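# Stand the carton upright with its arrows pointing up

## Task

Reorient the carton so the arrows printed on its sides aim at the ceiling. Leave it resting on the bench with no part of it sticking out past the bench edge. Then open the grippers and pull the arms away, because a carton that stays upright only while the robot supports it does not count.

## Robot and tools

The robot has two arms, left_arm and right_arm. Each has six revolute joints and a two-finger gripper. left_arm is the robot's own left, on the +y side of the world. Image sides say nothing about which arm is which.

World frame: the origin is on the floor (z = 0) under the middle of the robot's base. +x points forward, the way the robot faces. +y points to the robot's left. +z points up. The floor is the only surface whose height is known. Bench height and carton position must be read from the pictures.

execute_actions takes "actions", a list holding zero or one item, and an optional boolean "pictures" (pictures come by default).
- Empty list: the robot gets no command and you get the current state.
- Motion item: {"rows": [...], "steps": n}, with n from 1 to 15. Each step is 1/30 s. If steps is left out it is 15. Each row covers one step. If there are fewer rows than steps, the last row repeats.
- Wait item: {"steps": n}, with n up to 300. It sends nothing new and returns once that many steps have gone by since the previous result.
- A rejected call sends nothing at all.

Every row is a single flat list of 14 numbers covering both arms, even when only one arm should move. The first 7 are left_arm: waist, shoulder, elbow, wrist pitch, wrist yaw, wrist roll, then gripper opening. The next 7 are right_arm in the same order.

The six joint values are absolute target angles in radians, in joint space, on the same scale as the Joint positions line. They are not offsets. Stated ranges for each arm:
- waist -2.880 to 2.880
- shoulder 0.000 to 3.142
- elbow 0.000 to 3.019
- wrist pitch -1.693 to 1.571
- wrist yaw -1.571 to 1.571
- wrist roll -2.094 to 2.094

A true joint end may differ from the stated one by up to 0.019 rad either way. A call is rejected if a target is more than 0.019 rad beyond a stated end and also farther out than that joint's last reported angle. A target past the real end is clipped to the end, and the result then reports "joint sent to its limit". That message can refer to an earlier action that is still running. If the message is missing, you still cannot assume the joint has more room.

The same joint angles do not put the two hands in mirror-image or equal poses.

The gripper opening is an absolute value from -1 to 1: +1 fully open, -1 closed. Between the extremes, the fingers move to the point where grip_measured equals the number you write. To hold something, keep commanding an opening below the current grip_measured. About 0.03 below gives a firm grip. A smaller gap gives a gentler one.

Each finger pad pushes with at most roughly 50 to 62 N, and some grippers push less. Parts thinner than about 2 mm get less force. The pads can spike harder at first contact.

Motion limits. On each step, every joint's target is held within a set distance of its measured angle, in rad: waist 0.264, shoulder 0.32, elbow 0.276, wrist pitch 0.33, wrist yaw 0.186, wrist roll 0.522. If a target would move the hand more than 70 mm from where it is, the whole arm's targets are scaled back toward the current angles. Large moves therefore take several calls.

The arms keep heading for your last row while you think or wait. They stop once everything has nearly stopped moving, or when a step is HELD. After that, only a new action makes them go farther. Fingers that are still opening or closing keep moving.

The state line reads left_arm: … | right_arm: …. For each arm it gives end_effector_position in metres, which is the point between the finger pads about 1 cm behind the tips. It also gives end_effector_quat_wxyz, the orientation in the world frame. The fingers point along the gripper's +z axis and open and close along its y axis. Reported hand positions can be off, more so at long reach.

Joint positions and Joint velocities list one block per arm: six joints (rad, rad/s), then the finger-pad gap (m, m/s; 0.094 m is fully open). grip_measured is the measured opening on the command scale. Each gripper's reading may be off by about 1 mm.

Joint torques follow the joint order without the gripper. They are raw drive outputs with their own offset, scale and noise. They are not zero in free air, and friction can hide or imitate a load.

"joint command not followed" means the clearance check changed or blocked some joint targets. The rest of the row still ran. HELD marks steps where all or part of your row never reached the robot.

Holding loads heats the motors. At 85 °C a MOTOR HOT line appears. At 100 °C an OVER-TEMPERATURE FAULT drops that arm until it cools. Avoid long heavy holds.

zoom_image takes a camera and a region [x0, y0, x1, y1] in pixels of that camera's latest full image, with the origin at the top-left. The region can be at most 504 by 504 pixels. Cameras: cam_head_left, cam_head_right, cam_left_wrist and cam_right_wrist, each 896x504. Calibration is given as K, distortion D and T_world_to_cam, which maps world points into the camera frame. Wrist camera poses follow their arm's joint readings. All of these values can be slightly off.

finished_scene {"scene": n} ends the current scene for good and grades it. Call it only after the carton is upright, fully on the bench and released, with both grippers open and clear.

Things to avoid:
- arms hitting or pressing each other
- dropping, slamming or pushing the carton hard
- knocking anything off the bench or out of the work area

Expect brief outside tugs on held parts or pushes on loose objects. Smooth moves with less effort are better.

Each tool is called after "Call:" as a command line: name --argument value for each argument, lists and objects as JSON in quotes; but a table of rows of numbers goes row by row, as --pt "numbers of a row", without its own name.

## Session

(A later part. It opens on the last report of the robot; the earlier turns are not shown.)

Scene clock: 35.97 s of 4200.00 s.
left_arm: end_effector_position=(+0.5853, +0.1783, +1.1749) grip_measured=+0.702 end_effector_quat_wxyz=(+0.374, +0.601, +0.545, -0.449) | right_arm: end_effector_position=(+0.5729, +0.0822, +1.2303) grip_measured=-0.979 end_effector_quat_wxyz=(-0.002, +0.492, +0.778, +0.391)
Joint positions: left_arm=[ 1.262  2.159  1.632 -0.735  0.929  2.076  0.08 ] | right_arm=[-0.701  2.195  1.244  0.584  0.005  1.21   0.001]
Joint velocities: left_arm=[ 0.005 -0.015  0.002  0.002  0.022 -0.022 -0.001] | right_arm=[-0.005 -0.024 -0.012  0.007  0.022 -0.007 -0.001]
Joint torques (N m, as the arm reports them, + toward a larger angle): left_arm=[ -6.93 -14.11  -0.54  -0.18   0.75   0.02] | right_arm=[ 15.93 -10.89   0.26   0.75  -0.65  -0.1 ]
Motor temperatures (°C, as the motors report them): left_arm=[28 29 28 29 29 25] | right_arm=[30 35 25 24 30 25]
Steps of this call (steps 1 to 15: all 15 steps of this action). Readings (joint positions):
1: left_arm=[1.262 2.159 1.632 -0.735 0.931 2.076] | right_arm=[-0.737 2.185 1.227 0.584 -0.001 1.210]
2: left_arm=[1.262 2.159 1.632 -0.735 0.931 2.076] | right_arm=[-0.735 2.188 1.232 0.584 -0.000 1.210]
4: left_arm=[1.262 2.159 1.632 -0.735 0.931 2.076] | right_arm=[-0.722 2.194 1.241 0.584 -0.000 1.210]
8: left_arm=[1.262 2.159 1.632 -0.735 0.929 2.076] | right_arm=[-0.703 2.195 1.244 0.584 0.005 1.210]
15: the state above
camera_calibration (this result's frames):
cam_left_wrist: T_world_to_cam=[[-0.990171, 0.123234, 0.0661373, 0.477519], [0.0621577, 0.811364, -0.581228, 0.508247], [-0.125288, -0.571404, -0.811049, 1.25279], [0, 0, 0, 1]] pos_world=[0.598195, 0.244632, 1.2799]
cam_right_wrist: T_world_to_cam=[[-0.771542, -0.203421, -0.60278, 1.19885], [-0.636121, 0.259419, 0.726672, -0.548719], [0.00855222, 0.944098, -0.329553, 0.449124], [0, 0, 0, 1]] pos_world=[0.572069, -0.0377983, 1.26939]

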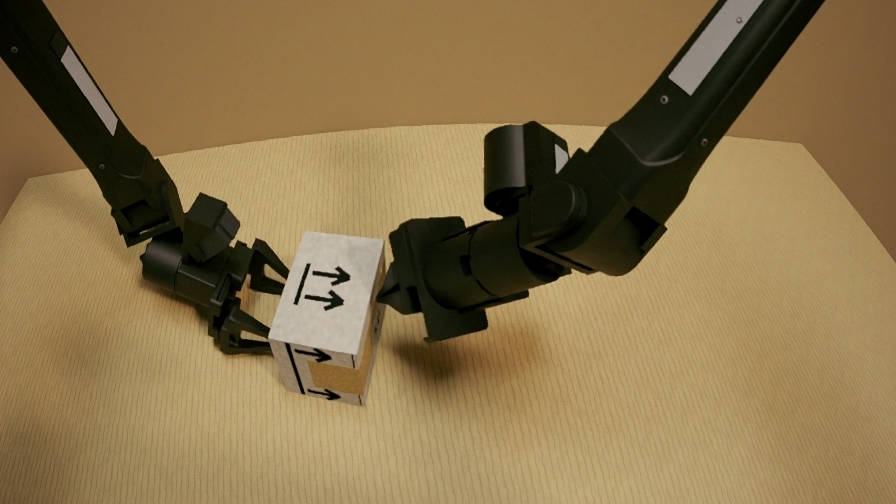

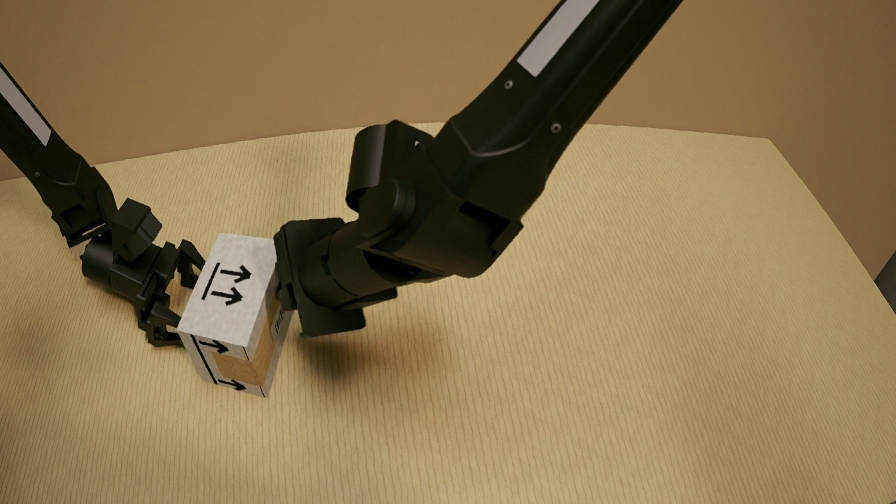

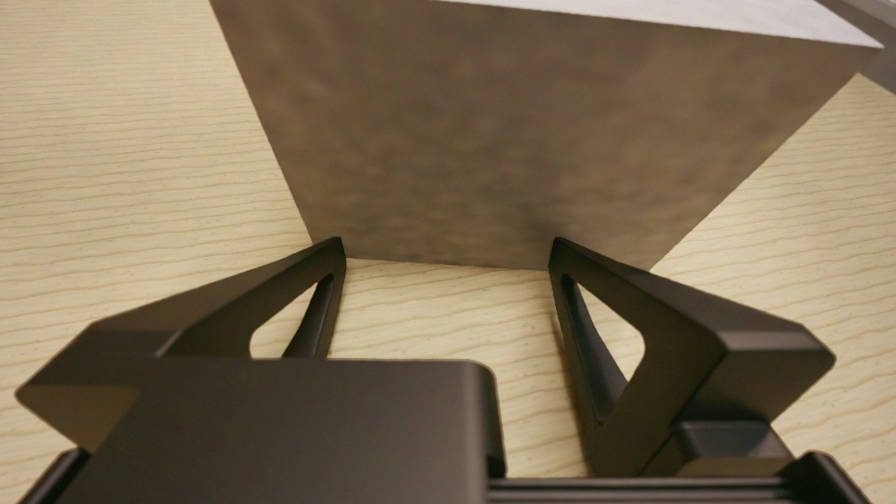

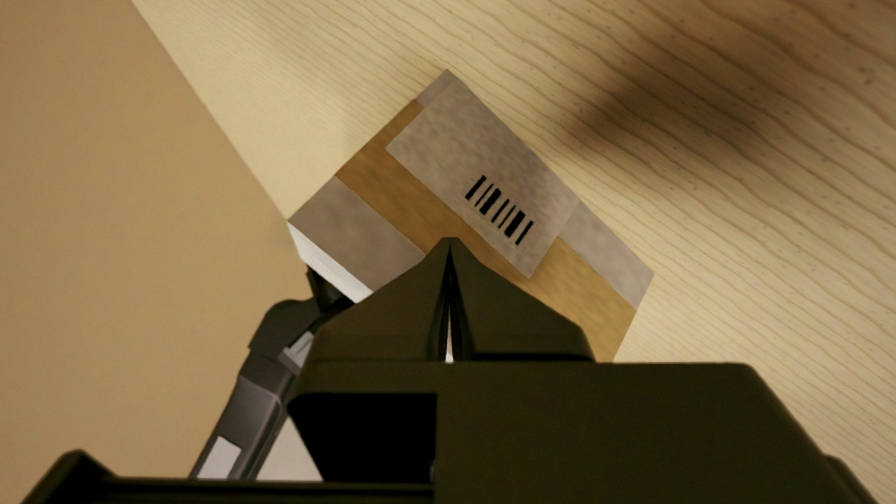

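Call:
execute_actions --actions '[{"rows":[[1.25,2.2,1.62,-0.72,0.93,2.08,0.7,-0.68,2.13,1.18,0.574,0,1.2,-1]],"steps":10}]' --pictures false

Call:
execute_actions --actions '[{"rows":[[1.25,2.2,1.62,-0.72,0.93,2.08,0.7,-0.61,2.17,1.21,0.574,0,1.2,-1]]}]'

Scene clock: 38.77 s of 4200.00 s.
left_arm: end_effector_position=(+0.5853, +0.1783, +1.1749) grip_measured=+0.702 end_effector_quat_wxyz=(+0.374, +0.601, +0.545, -0.449) | right_arm: end_effector_position=(+0.5668, +0.0722, +1.2496) grip_measured=-0.979 end_effector_quat_wxyz=(-0.007, +0.489, +0.779, +0.392)
Joint positions: left_arm=[ 1.262  2.159  1.632 -0.735  0.929  2.076  0.08 ] | right_arm=[-0.695  2.139  1.179  0.584  0.002  1.21   0.001]
Joint velocities: left_arm=[-0.015  0.015 -0.007  0.007 -0.037  0.037 -0.   ] | right_arm=[-0.005 -0.015  0.002 -0.002 -0.007 -0.007  0.   ]
Joint torques (N m, as the arm reports them, + toward a larger angle): left_arm=[ -8.86 -14.59  -0.44  -0.19   0.74   0.03] | right_arm=[ 15.58 -14.42  -0.16   0.76  -0.52  -0.1 ]
Motor temperatures (°C, as the motors report them): left_arm=[28 29 27 29 29 25] | right_arm=[30 35 25 24 30 25]
Steps of this call (steps 1 to 15: the robot went on to your last target; steps 16 to 74: nothing new was sent; steps 75 to 84: all 10 steps of this action). Readings (joint positions):
75: left_arm=[1.262 2.159 1.632 -0.735 0.929 2.076] | right_arm=[-0.701 2.191 1.238 0.584 0.004 1.210]
76: left_arm=[1.262 2.159 1.632 -0.735 0.929 2.076] | right_arm=[-0.701 2.182 1.222 0.584 0.003 1.210]
78: left_arm=[1.262 2.159 1.632 -0.735 0.929 2.076] | right_arm=[-0.699 2.159 1.190 0.584 0.003 1.210]
82: left_arm=[1.262 2.159 1.632 -0.735 0.929 2.076] | right_arm=[-0.696 2.141 1.179 0.584 0.002 1.210]
84: the state above

Scene clock: 39.27 s of 4200.00 s.
left_arm: end_effector_position=(+0.5854, +0.1781, +1.1749) grip_measured=+0.702 end_effector_quat_wxyz=(+0.374, +0.601, +0.545, -0.449) | right_arm: end_effector_position=(+0.5644, +0.1282, +1.2942) grip_measured=-0.979 end_effector_quat_wxyz=(-0.017, +0.461, +0.775, +0.432)
Joint positions: left_arm=[ 1.261  2.159  1.632 -0.734  0.928  2.076  0.08 ] | right_arm=[-0.601  2.141  1.207  0.584  0.     1.21   0.001]
Joint velocities: left_arm=[ 0.005  0.005  0.007 -0.017  0.007 -0.007  0.001] | right_arm=[-0.015 -0.015  0.012 -0.002  0.022 -0.051 -0.001]
Joint torques (N m, as the arm reports them, + toward a larger angle): left_arm=[ -9.05 -14.23  -0.42  -0.26   0.77   0.02] | right_arm=[ 14.35 -11.51   0.65   0.78  -0.5   -0.1 ]
Motor temperatures (°C, as the motors report them): left_arm=[28 29 27 29 29 25] | right_arm=[30 35 25 24 30 25]
Steps of this call (steps 1 to 15: all 15 steps of this action). Readings (joint positions):
1: left_arm=[1.262 2.159 1.632 -0.735 0.929 2.076] | right_arm=[-0.691 2.138 1.182 0.584 0.003 1.210]
2: left_arm=[1.262 2.159 1.632 -0.735 0.929 2.076] | right_arm=[-0.687 2.140 1.186 0.584 0.003 1.210]
4: left_arm=[1.262 2.159 1.632 -0.735 0.928 2.076] | right_arm=[-0.666 2.141 1.196 0.584 0.004 1.210]
8: left_arm=[1.261 2.159 1.632 -0.734 0.928 2.076] | right_arm=[-0.619 2.141 1.207 0.584 0.001 1.210]
15: the state above
camera_calibration (this result's frames):
cam_left_wrist: T_world_to_cam=[[-0.990193, 0.123477, 0.0653472, 0.47854], [0.062846, 0.811464, -0.581014, 0.507729], [-0.124769, -0.571209, -0.811266, 1.25258], [0, 0, 0, 1]] pos_world=[0.598221, 0.244393, 1.2799]
cam_right_wrist: T_world_to_cam=[[-0.733741, -0.19693, -0.650264, 1.2795], [-0.678597, 0.165033, 0.715731, -0.562233], [-0.0336337, 0.966428, -0.254727, 0.350946], [0, 0, 0, 1]] pos_world=[0.569096, 0.00559479, 1.32382]

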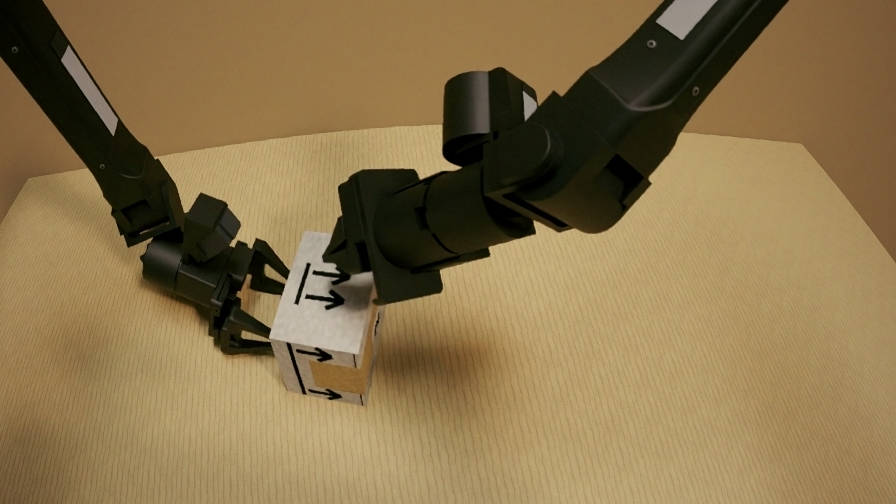

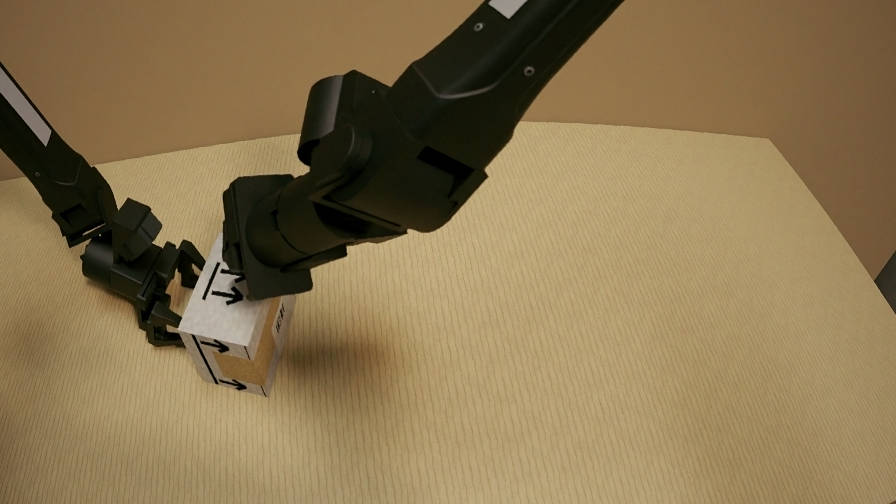

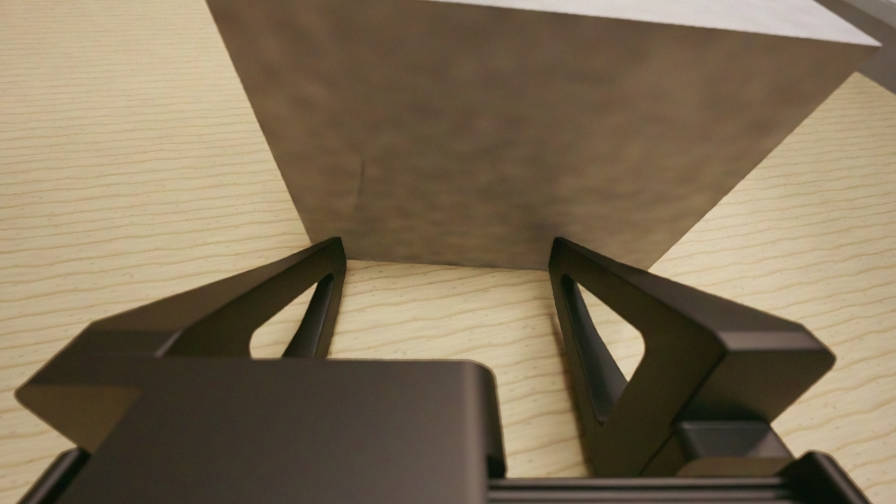

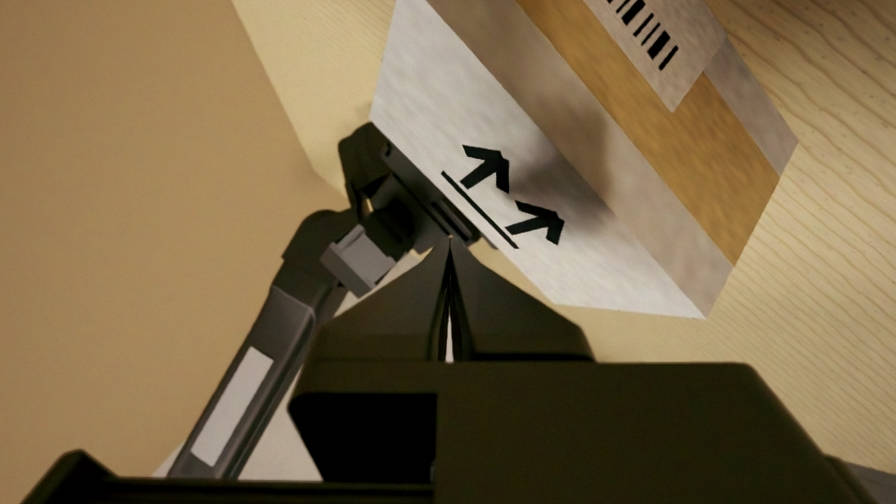

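Slipped over. Go back and retry lower.

Call:
execute_actions --actions '[{"rows":[[1.25,2.2,1.62,-0.72,0.93,2.08,0.7,-0.66,2.07,1.13,0.574,0,1.2,-1],[1.25,2.2,1.62,-0.72,0.93,2.08,0.7,-0.66,2.07,1.13,0.574,0,1.2,-1],[1.25,2.2,1.62,-0.72,0.93,2.08,0.7,-0.68,2.07,1.13,0.574,0,1.2,-1],[1.25,2.2,1.62,-0.72,0.93,2.08,0.7,-0.74,2.07,1.13,0.574,0,1.2,-1]]}]' --pictures false

Call:
execute_actions --actions '[{"rows":[[1.25,2.2,1.62,-0.72,0.93,2.08,0.7,-0.71,2.2,1.22,0.574,0,1.2,-1]]}]' --pictures false

Call:
execute_actions --actions '[{"rows":[[1.25,2.2,1.62,-0.72,0.93,2.08,0.7,-0.64,2.21,1.24,0.574,0,1.2,-1]]}]'

Scene clock: 44.23 s of 4200.00 s.
left_arm: end_effector_position=(+0.5854, +0.1781, +1.1749) grip_measured=+0.702 end_effector_quat_wxyz=(+0.374, +0.601, +0.545, -0.449) | right_arm: end_effector_position=(+0.5783, +0.0329, +1.2495) grip_measured=-0.979 end_effector_quat_wxyz=(+0.005, +0.504, +0.776, +0.379)
Joint positions: left_arm=[ 1.261  2.159  1.632 -0.734  0.928  2.076  0.08 ] | right_arm=[-0.742  2.08   1.13   0.584  0.     1.209  0.001]
Joint velocities: left_arm=[-0.015  0.015  0.037 -0.007 -0.051  0.022  0.   ] | right_arm=[ 0.034  0.005 -0.007 -0.002 -0.022 -0.022 -0.   ]
Joint torques (N m, as the arm reports them, + toward a larger angle): left_arm=[ -8.9  -14.19  -0.53  -0.23   0.77   0.01] | right_arm=[ 12.99 -14.57  -0.39   0.79  -0.42  -0.09]
Motor temperatures (°C, as the motors report them): left_arm=[28 29 27 29 29 25] | right_arm=[30 35 25 24 30 25]
Steps of this call (steps 1 to 15: the robot went on to your last target; steps 16 to 90: nothing new was sent; then 1.47 s passed at rest; steps 91 to 105: all 15 steps of this action). Readings (joint positions):
91: left_arm=[1.261 2.159 1.632 -0.734 0.928 2.076] | right_arm=[-0.602 2.137 1.199 0.584 -0.000 1.209]
92: left_arm=[1.261 2.159 1.632 -0.734 0.928 2.076] | right_arm=[-0.604 2.125 1.180 0.584 -0.000 1.209]
94: left_arm=[1.261 2.159 1.632 -0.734 0.928 2.076] | right_arm=[-0.618 2.100 1.141 0.584 -0.001 1.209]
98: left_arm=[1.261 2.159 1.632 -0.734 0.928 2.076] | right_arm=[-0.685 2.083 1.130 0.584 -0.001 1.209]
105: the state above

Scene clock: 44.73 s of 4200.00 s.
left_arm: end_effector_position=(+0.5854, +0.1781, +1.1749) grip_measured=+0.702 end_effector_quat_wxyz=(+0.374, +0.601, +0.545, -0.449) | right_arm: end_effector_position=(+0.5696, +0.0666, +1.2259) grip_measured=-0.979 end_effector_quat_wxyz=(-0.004, +0.497, +0.779, +0.383)
Joint positions: left_arm=[ 1.261  2.159  1.632 -0.734  0.928  2.076  0.08 ] | right_arm=[-0.721  2.18   1.219  0.584  0.     1.209  0.001]
Joint velocities: left_arm=[-0.005  0.005 -0.012  0.007 -0.037 -0.066 -0.001] | right_arm=[-0.005 -0.005 -0.002 -0.012 -0.007 -0.007  0.   ]
Joint torques (N m, as the arm reports them, + toward a larger angle): left_arm=[ -8.71 -14.18  -0.5   -0.29   0.76   0.02] | right_arm=[ 14.97 -12.26  -0.21   0.76  -0.43  -0.09]
Motor temperatures (°C, as the motors report them): left_arm=[28 29 27 29 29 25] | right_arm=[30 35 25 24 30 25]
Steps of this call (steps 1 to 15: all 15 steps of this action). Readings (joint positions):
1: left_arm=[1.261 2.159 1.632 -0.734 0.928 2.076] | right_arm=[-0.740 2.087 1.139 0.584 0.000 1.209]
2: left_arm=[1.261 2.159 1.632 -0.734 0.928 2.076] | right_arm=[-0.739 2.102 1.162 0.584 0.000 1.209]
4: left_arm=[1.261 2.159 1.632 -0.734 0.928 2.076] | right_arm=[-0.734 2.141 1.211 0.584 0.000 1.209]
8: left_arm=[1.261 2.159 1.632 -0.734 0.928 2.076] | right_arm=[-0.724 2.175 1.222 0.584 0.000 1.209]
15: the state above

Scene clock: 45.23 s of 4200.00 s.
left_arm: end_effector_position=(+0.5851, +0.1802, +1.1737) grip_measured=+0.702 end_effector_quat_wxyz=(+0.373, +0.603, +0.545, -0.447) | right_arm: end_effector_position=(+0.5717, +0.1022, +1.2526) grip_measured=-0.979 end_effector_quat_wxyz=(-0.006, +0.481, +0.777, +0.406)
Joint positions: left_arm=[ 1.265  2.159  1.632 -0.734  0.925  2.079  0.08 ] | right_arm=[-0.662  2.181  1.239  0.584  0.008  1.209  0.001]
Joint velocities: left_arm=[ 0.015 -0.015 -0.017  0.017 -0.066 -0.037  0.001] | right_arm=[-0.015 -0.005  0.007 -0.002  0.007 -0.081  0.001]
Joint torques (N m, as the arm reports them, + toward a larger angle): left_arm=[ -9.24 -14.16  -0.45  -0.27   0.92  -0.01] | right_arm=[ 16.83 -11.59   0.17   0.81  -0.8   -0.1 ]
Motor temperatures (°C, as the motors report them): left_arm=[28 29 27 29 29 25] | right_arm=[30 35 25 24 30 25]
Steps of this call (steps 1 to 15: all 15 steps of this action). Readings (joint positions):
1: left_arm=[1.261 2.159 1.632 -0.734 0.928 2.076] | right_arm=[-0.717 2.180 1.219 0.584 0.001 1.209]
2: left_arm=[1.261 2.159 1.632 -0.734 0.928 2.076] | right_arm=[-0.713 2.181 1.222 0.584 0.001 1.209]
4: left_arm=[1.261 2.159 1.632 -0.734 0.928 2.076] | right_arm=[-0.694 2.181 1.228 0.584 0.002 1.209]
8: left_arm=[1.264 2.159 1.632 -0.734 0.926 2.078] | right_arm=[-0.665 2.181 1.238 0.584 0.008 1.209]
15: the state above
camera_calibration (this result's frames):
cam_left_wrist: T_world_to_cam=[[-0.990234, 0.123975, 0.063767, 0.479785], [0.0647654, 0.814121, -0.577072, 0.499053], [-0.123457, -0.567306, -0.8142, 1.25472], [0, 0, 0, 1]] pos_world=[0.597682, 0.246037, 1.27899]
cam_right_wrist: T_world_to_cam=[[-0.756498, -0.201742, -0.622102, 1.23088], [-0.653984, 0.227639, 0.721447, -0.550876], [-0.00393145, 0.952618, -0.304144, 0.412061], [0, 0, 0, 1]] pos_world=[0.572511, -0.0188167, 1.28848]

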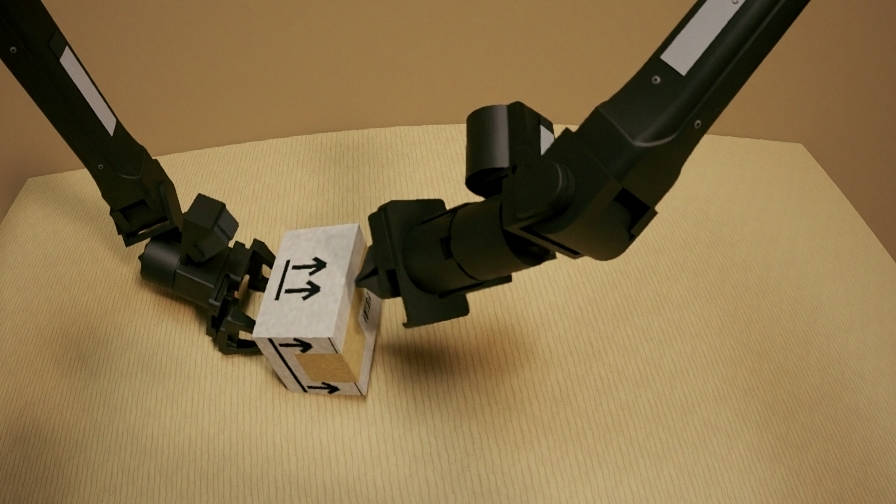

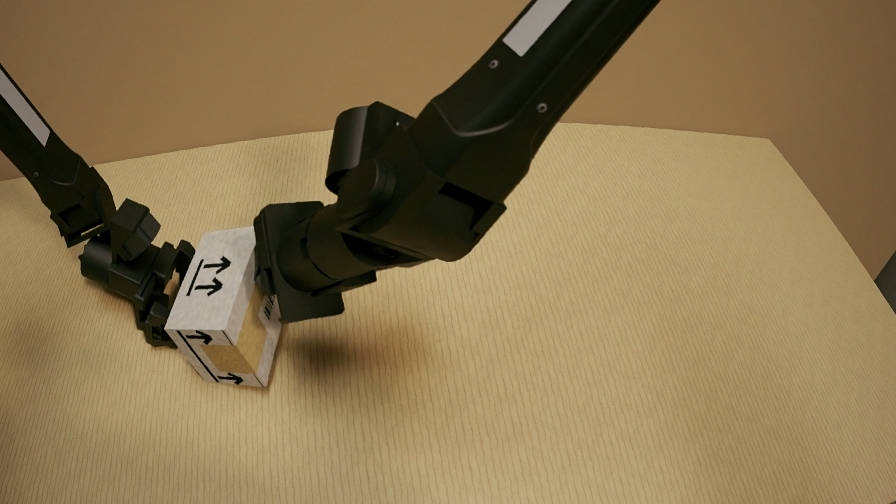

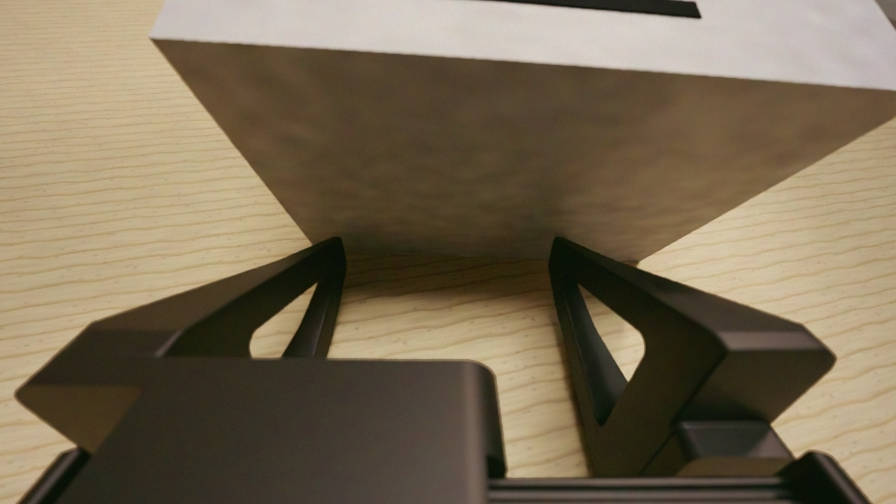

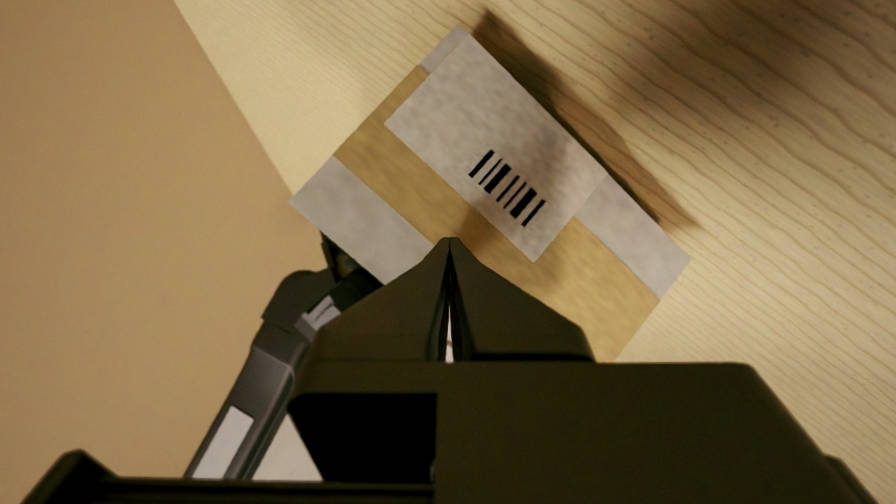

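Call:
execute_actions --actions '[{"rows":[[1.25,2.2,1.62,-0.72,0.93,2.08,0.7,-0.595,2.23,1.27,0.574,0,1.2,-1]]}]' --pictures false

Call:
execute_actions --actions '[{"rows":[[1.26,2.2,1.62,-0.72,0.93,2.08,0.7,-0.565,2.28,1.33,0.56,0,1.2,-1]]}]'

Scene clock: 48.60 s of 4200.00 s.
left_arm: end_effector_position=(+0.5861, +0.1807, +1.1730) grip_measured=+0.702 end_effector_quat_wxyz=(+0.376, +0.606, +0.543, -0.443) | right_arm: end_effector_position=(+0.5691, +0.1408, +1.2800) grip_measured=-0.979 end_effector_quat_wxyz=(-0.013, +0.462, +0.774, +0.433)
Joint positions: left_arm=[ 1.265  2.159  1.632 -0.728  0.924  2.085  0.08 ] | right_arm=[-0.602  2.191  1.265  0.584  0.002  1.209  0.001]
Joint velocities: left_arm=[-0.015 -0.005 -0.017  0.002 -0.037 -0.007 -0.   ] | right_arm=[-0.005  0.005  0.017 -0.002 -0.037  0.037  0.001]
Joint torques (N m, as the arm reports them, + toward a larger angle): left_arm=[ -9.14 -14.16  -0.45  -0.47   0.99  -0.07] | right_arm=[ 16.18 -10.76   0.78   0.83  -0.53  -0.1 ]
Motor temperatures (°C, as the motors report them): left_arm=[28 29 27 29 29 25] | right_arm=[30 35 25 24 30 25]
Steps of this call (steps 1 to 15: the robot went on to your last target; steps 16 to 86: nothing new was sent; steps 87 to 101: all 15 steps of this action). Readings (joint positions):
87: left_arm=[1.265 2.159 1.632 -0.734 0.925 2.079] | right_arm=[-0.660 2.181 1.241 0.584 0.008 1.209]
88: left_arm=[1.265 2.159 1.632 -0.734 0.925 2.079] | right_arm=[-0.658 2.181 1.243 0.584 0.008 1.209]
90: left_arm=[1.265 2.159 1.632 -0.732 0.924 2.081] | right_arm=[-0.648 2.181 1.248 0.584 0.008 1.209]
94: left_arm=[1.265 2.159 1.632 -0.728 0.924 2.085] | right_arm=[-0.621 2.186 1.263 0.584 0.005 1.209]
101: the state above

Scene clock: 49.10 s of 4200.00 s.
left_arm: end_effector_position=(+0.5870, +0.1845, +1.1713) grip_measured=+0.702 end_effector_quat_wxyz=(+0.379, +0.611, +0.541, -0.437) | right_arm: end_effector_position=(+0.5731, +0.1592, +1.2795) grip_measured=-0.979 end_effector_quat_wxyz=(-0.012, +0.458, +0.772, +0.441)
Joint positions: left_arm=[ 1.271  2.158  1.632 -0.723  0.923  2.1    0.08 ] | right_arm=[-0.586  2.224  1.314  0.578  0.004  1.209  0.001]
Joint velocities: left_arm=[-0.005 -0.005  0.012 -0.012 -0.051  0.081 -0.001] | right_arm=[-0.005 -0.005 -0.002 -0.002  0.037 -0.051  0.   ]
Joint torques (N m, as the arm reports them, + toward a larger angle): left_arm=[ -8.51 -14.28  -0.48  -0.68   1.    -0.19] | right_arm=[17.97 -9.84  1.87  0.51 -0.66 -0.1 ]
Motor temperatures (°C, as the motors report them): left_arm=[28 29 27 29 29 25] | right_arm=[30 35 25 24 30 25]
Steps of this call (steps 1 to 15: all 15 steps of this action). Readings (joint positions):
1: left_arm=[1.265 2.159 1.632 -0.728 0.923 2.085] | right_arm=[-0.601 2.195 1.271 0.582 0.001 1.209]
2: left_arm=[1.265 2.159 1.632 -0.727 0.922 2.088] | right_arm=[-0.598 2.203 1.284 0.579 -0.001 1.209]
4: left_arm=[1.266 2.159 1.632 -0.723 0.920 2.096] | right_arm=[-0.590 2.220 1.307 0.578 0.001 1.209]
8: left_arm=[1.271 2.158 1.632 -0.723 0.923 2.100] | right_arm=[-0.586 2.224 1.314 0.578 0.004 1.209]
15: the state above
camera_calibration (this result's frames):
cam_left_wrist: T_world_to_cam=[[-0.991563, 0.12474, 0.0352632, 0.51537], [0.0825216, 0.817216, -0.570393, 0.475226], [-0.0999682, -0.56267, -0.820615, 1.24836], [0, 0, 0, 1]] pos_world=[0.596602, 0.249767, 1.27732]
cam_right_wrist: T_world_to_cam=[[-0.72272, -0.18616, -0.665598, 1.29398], [-0.690666, 0.158831, 0.705516, -0.529928], [-0.0256213, 0.969596, -0.243365, 0.297878], [0, 0, 0, 1]] pos_world=[0.576817, 0.0362354, 1.30764]

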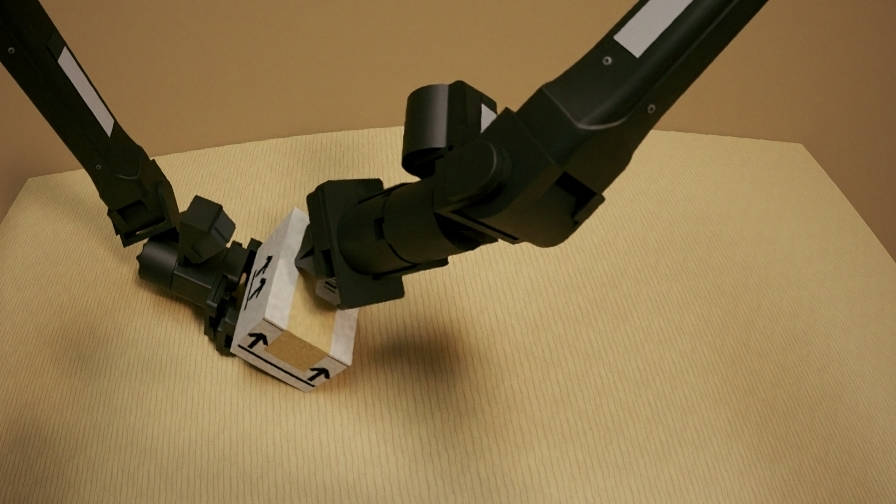

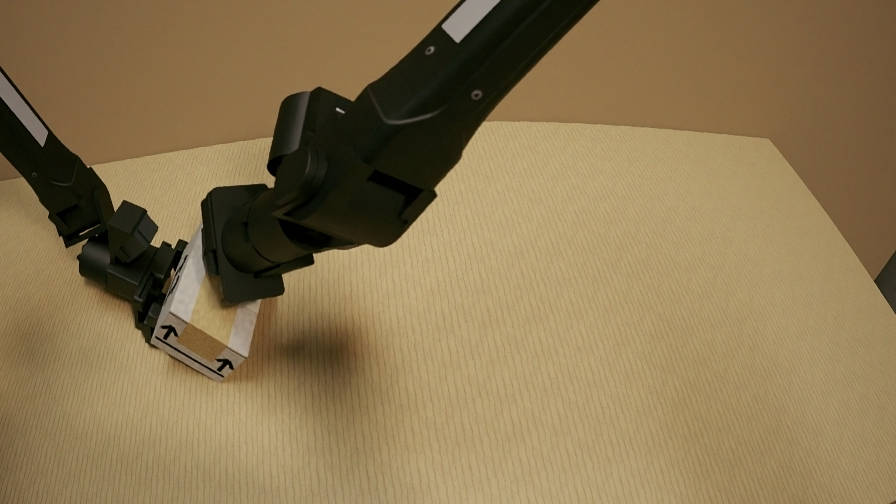

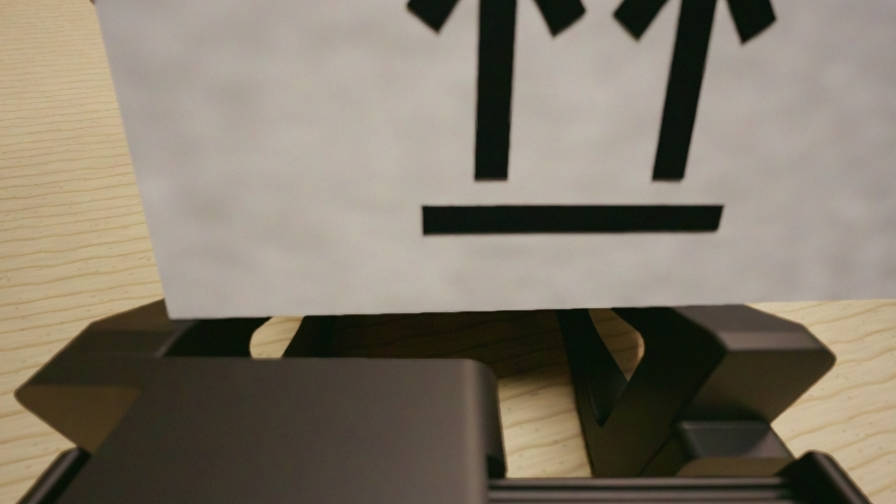

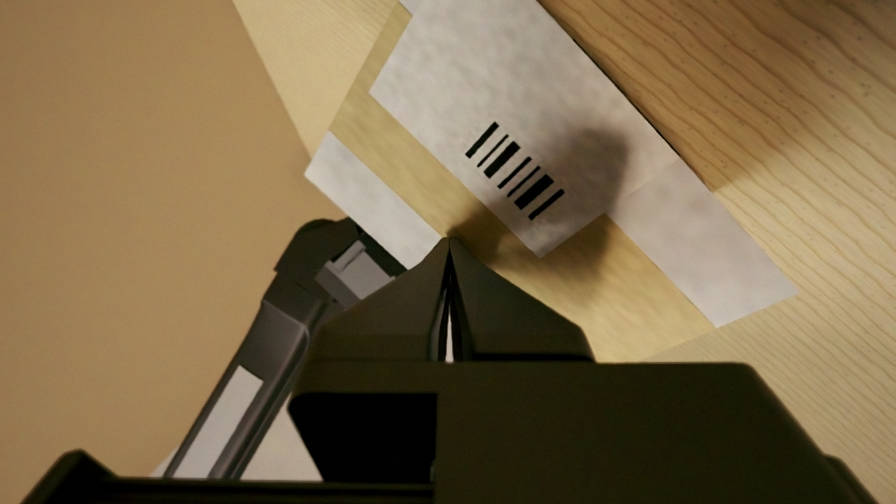

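Call:
execute_actions --actions '[]'

Scene clock: 53.83 s of 4200.00 s.
left_arm: end_effector_position=(+0.5870, +0.1845, +1.1713) grip_measured=+0.702 end_effector_quat_wxyz=(+0.379, +0.611, +0.541, -0.437) | right_arm: end_effector_position=(+0.5731, +0.1592, +1.2795) grip_measured=-0.979 end_effector_quat_wxyz=(-0.012, +0.458, +0.772, +0.441)
Joint positions: left_arm=[ 1.271  2.158  1.632 -0.723  0.923  2.1    0.08 ] | right_arm=[-0.586  2.224  1.314  0.578  0.004  1.209  0.001]
Joint velocities: left_arm=[-0.015 -0.015 -0.027  0.007 -0.037  0.037 -0.   ] | right_arm=[-0.015 -0.005  0.007 -0.007 -0.022  0.022 -0.   ]
Joint torques (N m, as the arm reports them, + toward a larger angle): left_arm=[ -8.65 -14.28  -0.46  -0.67   1.02  -0.17] | right_arm=[17.97 -9.8   1.92  0.51 -0.67 -0.09]
Motor temperatures (°C, as the motors report them): left_arm=[28 29 27 29 29 25] | right_arm=[31 35 25 24 30 25]
Steps of this call (steps 1 to 15: the robot went on to your last target; steps 16 to 90: nothing new was sent; then 1.73 s passed at rest). Readings (joint positions):
1: left_arm=[1.271 2.158 1.632 -0.723 0.923 2.100] | right_arm=[-0.586 2.224 1.314 0.578 0.004 1.209]
2: left_arm=[1.271 2.158 1.632 -0.723 0.923 2.100] | right_arm=[-0.586 2.224 1.314 0.578 0.004 1.209]
4: left_arm=[1.271 2.158 1.632 -0.723 0.923 2.100] | right_arm=[-0.586 2.224 1.314 0.578 0.004 1.209]
8: left_arm=[1.271 2.158 1.632 -0.723 0.923 2.100] | right_arm=[-0.586 2.224 1.314 0.578 0.004 1.209]
90: the state above
All arms were judged still, so your last target was given up. Only a new action makes them travel on or press farther. Fingers that are still opening or closing keep moving.
camera_calibration (this result's frames):
cam_left_wrist: T_world_to_cam=[[-0.991563, 0.12474, 0.0352632, 0.51537], [0.0825216, 0.817216, -0.570393, 0.475226], [-0.0999682, -0.56267, -0.820615, 1.24836], [0, 0, 0, 1]] pos_world=[0.596602, 0.249767, 1.27732]
cam_right_wrist: T_world_to_cam=[[-0.72272, -0.18616, -0.665598, 1.29398], [-0.690666, 0.158831, 0.705516, -0.529928], [-0.0256213, 0.969596, -0.243365, 0.297878], [0, 0, 0, 1]] pos_world=[0.576817, 0.0362354, 1.30764]

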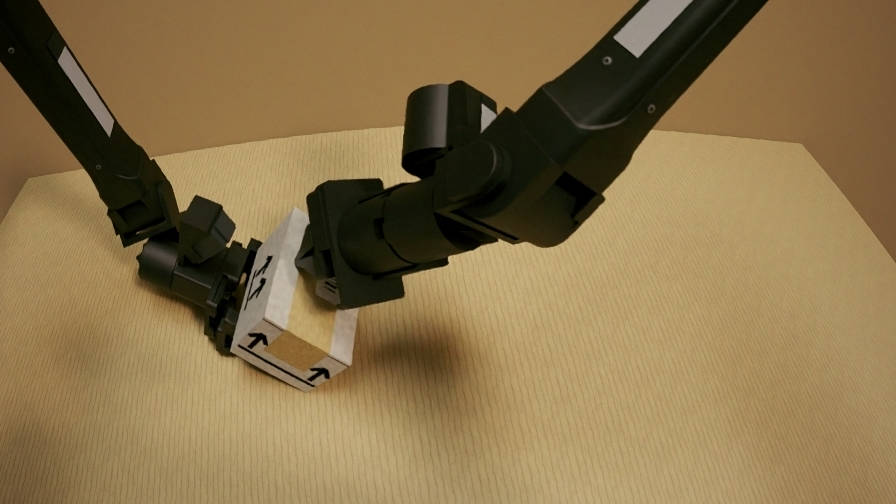

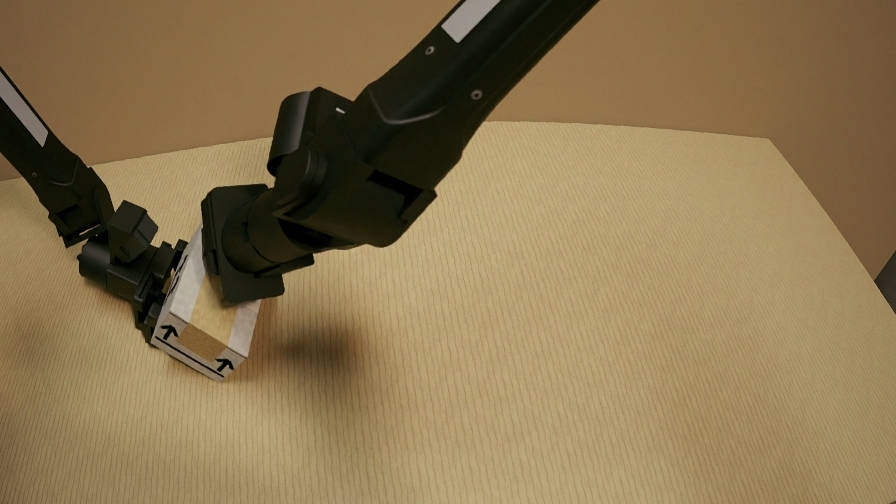

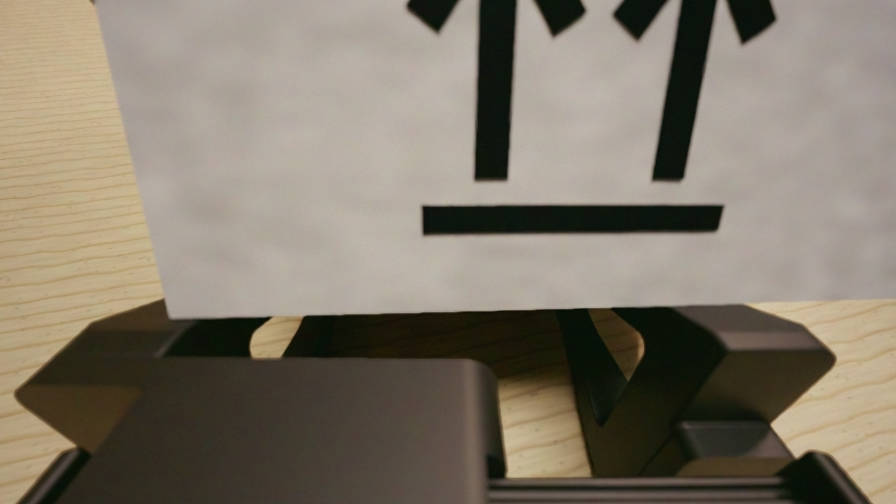

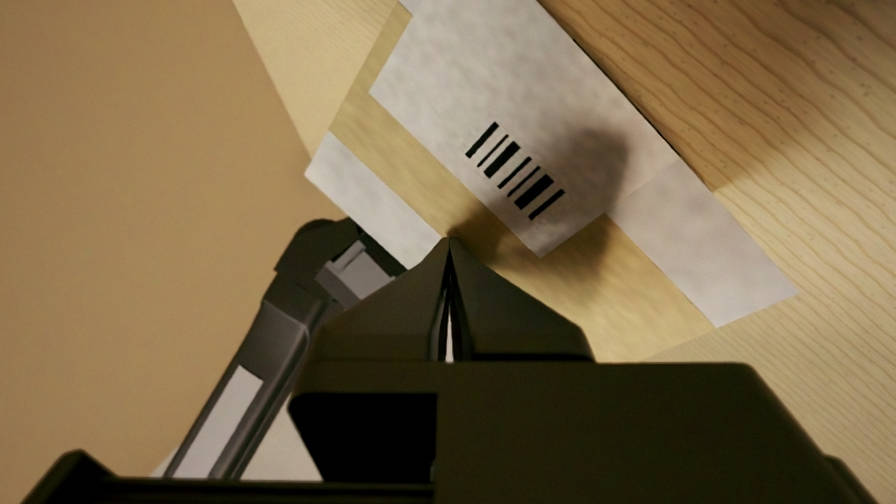

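Call:
execute_actions --actions '[{"rows":[[1.34,2.12,1.62,-0.72,0.93,2.08,0.7,-0.585,2.2,1.31,0.57,0,1.2,-1]]}]' --pictures false

Call:
execute_actions --actions '[{"rows":[[1.42,2.08,1.60,-0.72,0.93,2.08,0.7,-0.585,2.17,1.31,0.57,0,1.2,-1]]}]'

Scene clock: 57.07 s of 4200.00 s.
left_arm: end_effector_position=(+0.5979, +0.2323, +1.1690) grip_measured=+0.702 end_effector_quat_wxyz=(+0.379, +0.605, +0.566, -0.413) | right_arm: end_effector_position=(+0.5777, +0.1580, +1.2836) grip_measured=-0.979 end_effector_quat_wxyz=(-0.010, +0.459, +0.770, +0.444)
Joint positions: left_arm=[ 1.337  2.126  1.626 -0.723  0.934  2.097  0.08 ] | right_arm=[-0.586  2.214  1.312  0.578  0.002  1.209  0.001]
Joint velocities: left_arm=[-0.005  0.015 -0.037 -0.012  0.007 -0.022 -0.001] | right_arm=[-0.005 -0.005 -0.017 -0.007  0.007 -0.007 -0.001]
Joint torques (N m, as the arm reports them, + toward a larger angle): left_arm=[ -6.1  -17.9    0.29  -0.72   0.51  -0.16] | right_arm=[ 16.02 -15.28   0.53   0.92  -0.56  -0.1 ]
Motor temperatures (°C, as the motors report them): left_arm=[28 29 27 29 29 25] | right_arm=[31 35 25 24 30 25]
Steps of this call (steps 1 to 82: nothing new was sent; steps 83 to 97: all 15 steps of this action). Readings (joint positions):
83: left_arm=[1.276 2.154 1.632 -0.723 0.923 2.099] | right_arm=[-0.586 2.221 1.314 0.578 0.004 1.209]
84: left_arm=[1.279 2.152 1.630 -0.723 0.926 2.096] | right_arm=[-0.586 2.220 1.312 0.578 0.003 1.209]
86: left_arm=[1.295 2.146 1.627 -0.723 0.935 2.096] | right_arm=[-0.586 2.217 1.312 0.578 0.002 1.209]
90: left_arm=[1.326 2.131 1.626 -0.723 0.933 2.097] | right_arm=[-0.586 2.214 1.312 0.578 0.002 1.209]
97: the state above

Scene clock: 57.57 s of 4200.00 s.
left_arm: end_effector_position=(+0.6016, +0.2912, +1.1694) grip_measured=+0.702 end_effector_quat_wxyz=(+0.371, +0.598, +0.597, -0.386) | right_arm: end_effector_position=(+0.5991, +0.1519, +1.3003) grip_measured=-0.979 end_effector_quat_wxyz=(+0.003, +0.462, +0.762, +0.453)
Joint positions: left_arm=[ 1.42   2.083  1.604 -0.723  0.938  2.094  0.08 ] | right_arm=[-0.586  2.176  1.31   0.578  0.002  1.209  0.001]
Joint velocities: left_arm=[-0.005 -0.015 -0.007 -0.002  0.022 -0.051 -0.   ] | right_arm=[-0.005  0.005  0.002 -0.012  0.037 -0.037 -0.001]
Joint torques (N m, as the arm reports them, + toward a larger angle): left_arm=[ -5.15 -17.7    0.55  -0.64   0.28  -0.16] | right_arm=[ 16.18 -14.76   0.93   0.95  -0.55  -0.1 ]
Motor temperatures (°C, as the motors report them): left_arm=[28 29 27 29 29 25] | right_arm=[31 35 25 24 30 25]
Steps of this call (steps 1 to 15: all 15 steps of this action). Readings (joint positions):
1: left_arm=[1.342 2.124 1.624 -0.723 0.934 2.097] | right_arm=[-0.586 2.212 1.312 0.578 0.002 1.209]
2: left_arm=[1.346 2.120 1.618 -0.723 0.934 2.096] | right_arm=[-0.586 2.210 1.311 0.578 0.002 1.209]
4: left_arm=[1.367 2.111 1.608 -0.723 0.939 2.096] | right_arm=[-0.586 2.202 1.310 0.578 0.002 1.209]
8: left_arm=[1.406 2.090 1.604 -0.723 0.940 2.096] | right_arm=[-0.586 2.184 1.310 0.578 0.002 1.209]
15: the state above
camera_calibration (this result's frames):
cam_left_wrist: T_world_to_cam=[[-0.999033, 0.00658853, 0.0434625, 0.545912], [-0.0152077, 0.875854, -0.482337, 0.324539], [-0.0412447, -0.482532, -0.874907, 1.31307], [0, 0, 0, 1]] pos_world=[0.604477, 0.345752, 1.28162]
cam_right_wrist: T_world_to_cam=[[-0.705984, -0.15738, -0.69052, 1.34325], [-0.708188, 0.167189, 0.685943, -0.490813], [0.00749405, 0.973283, -0.229487, 0.272293], [0, 0, 0, 1]] pos_world=[0.598685, 0.0284412, 1.3267]

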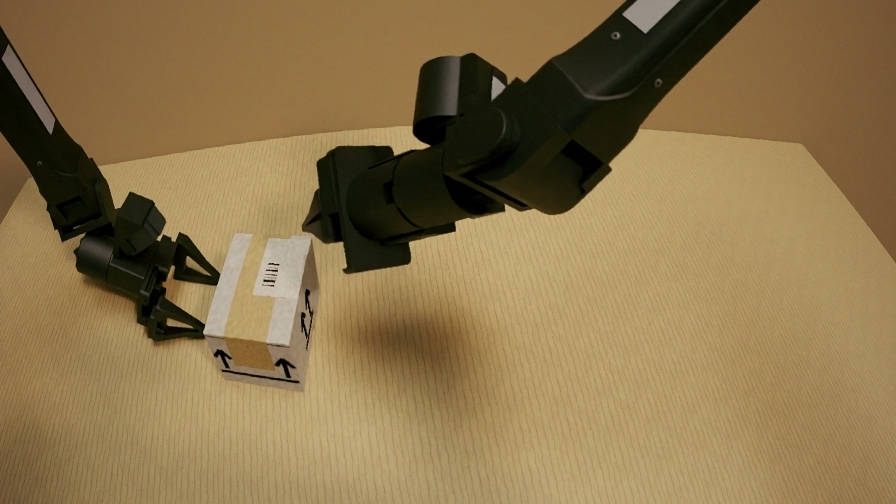

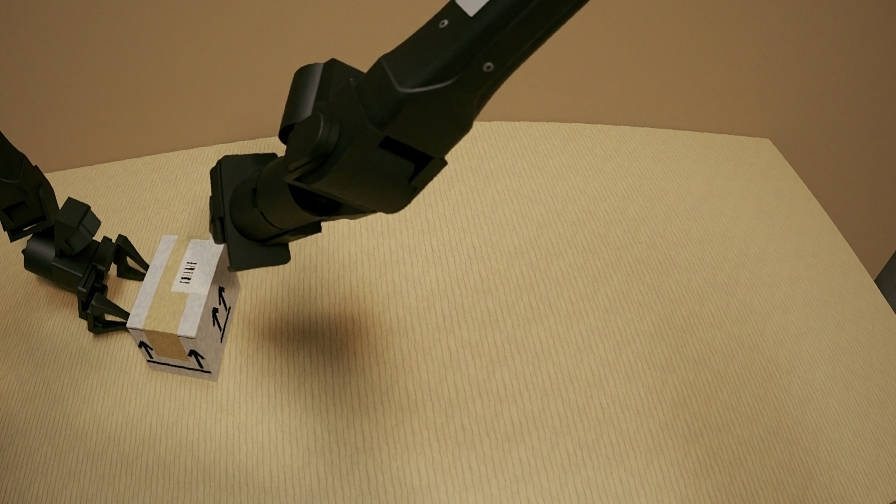

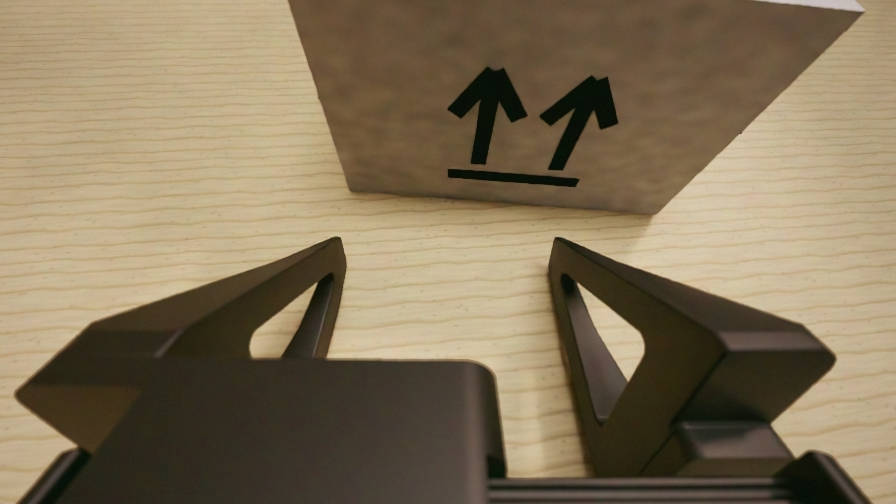

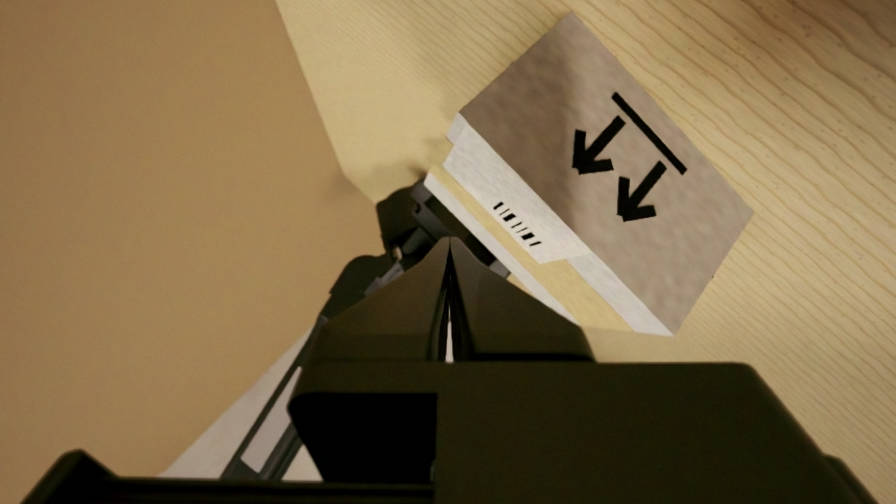

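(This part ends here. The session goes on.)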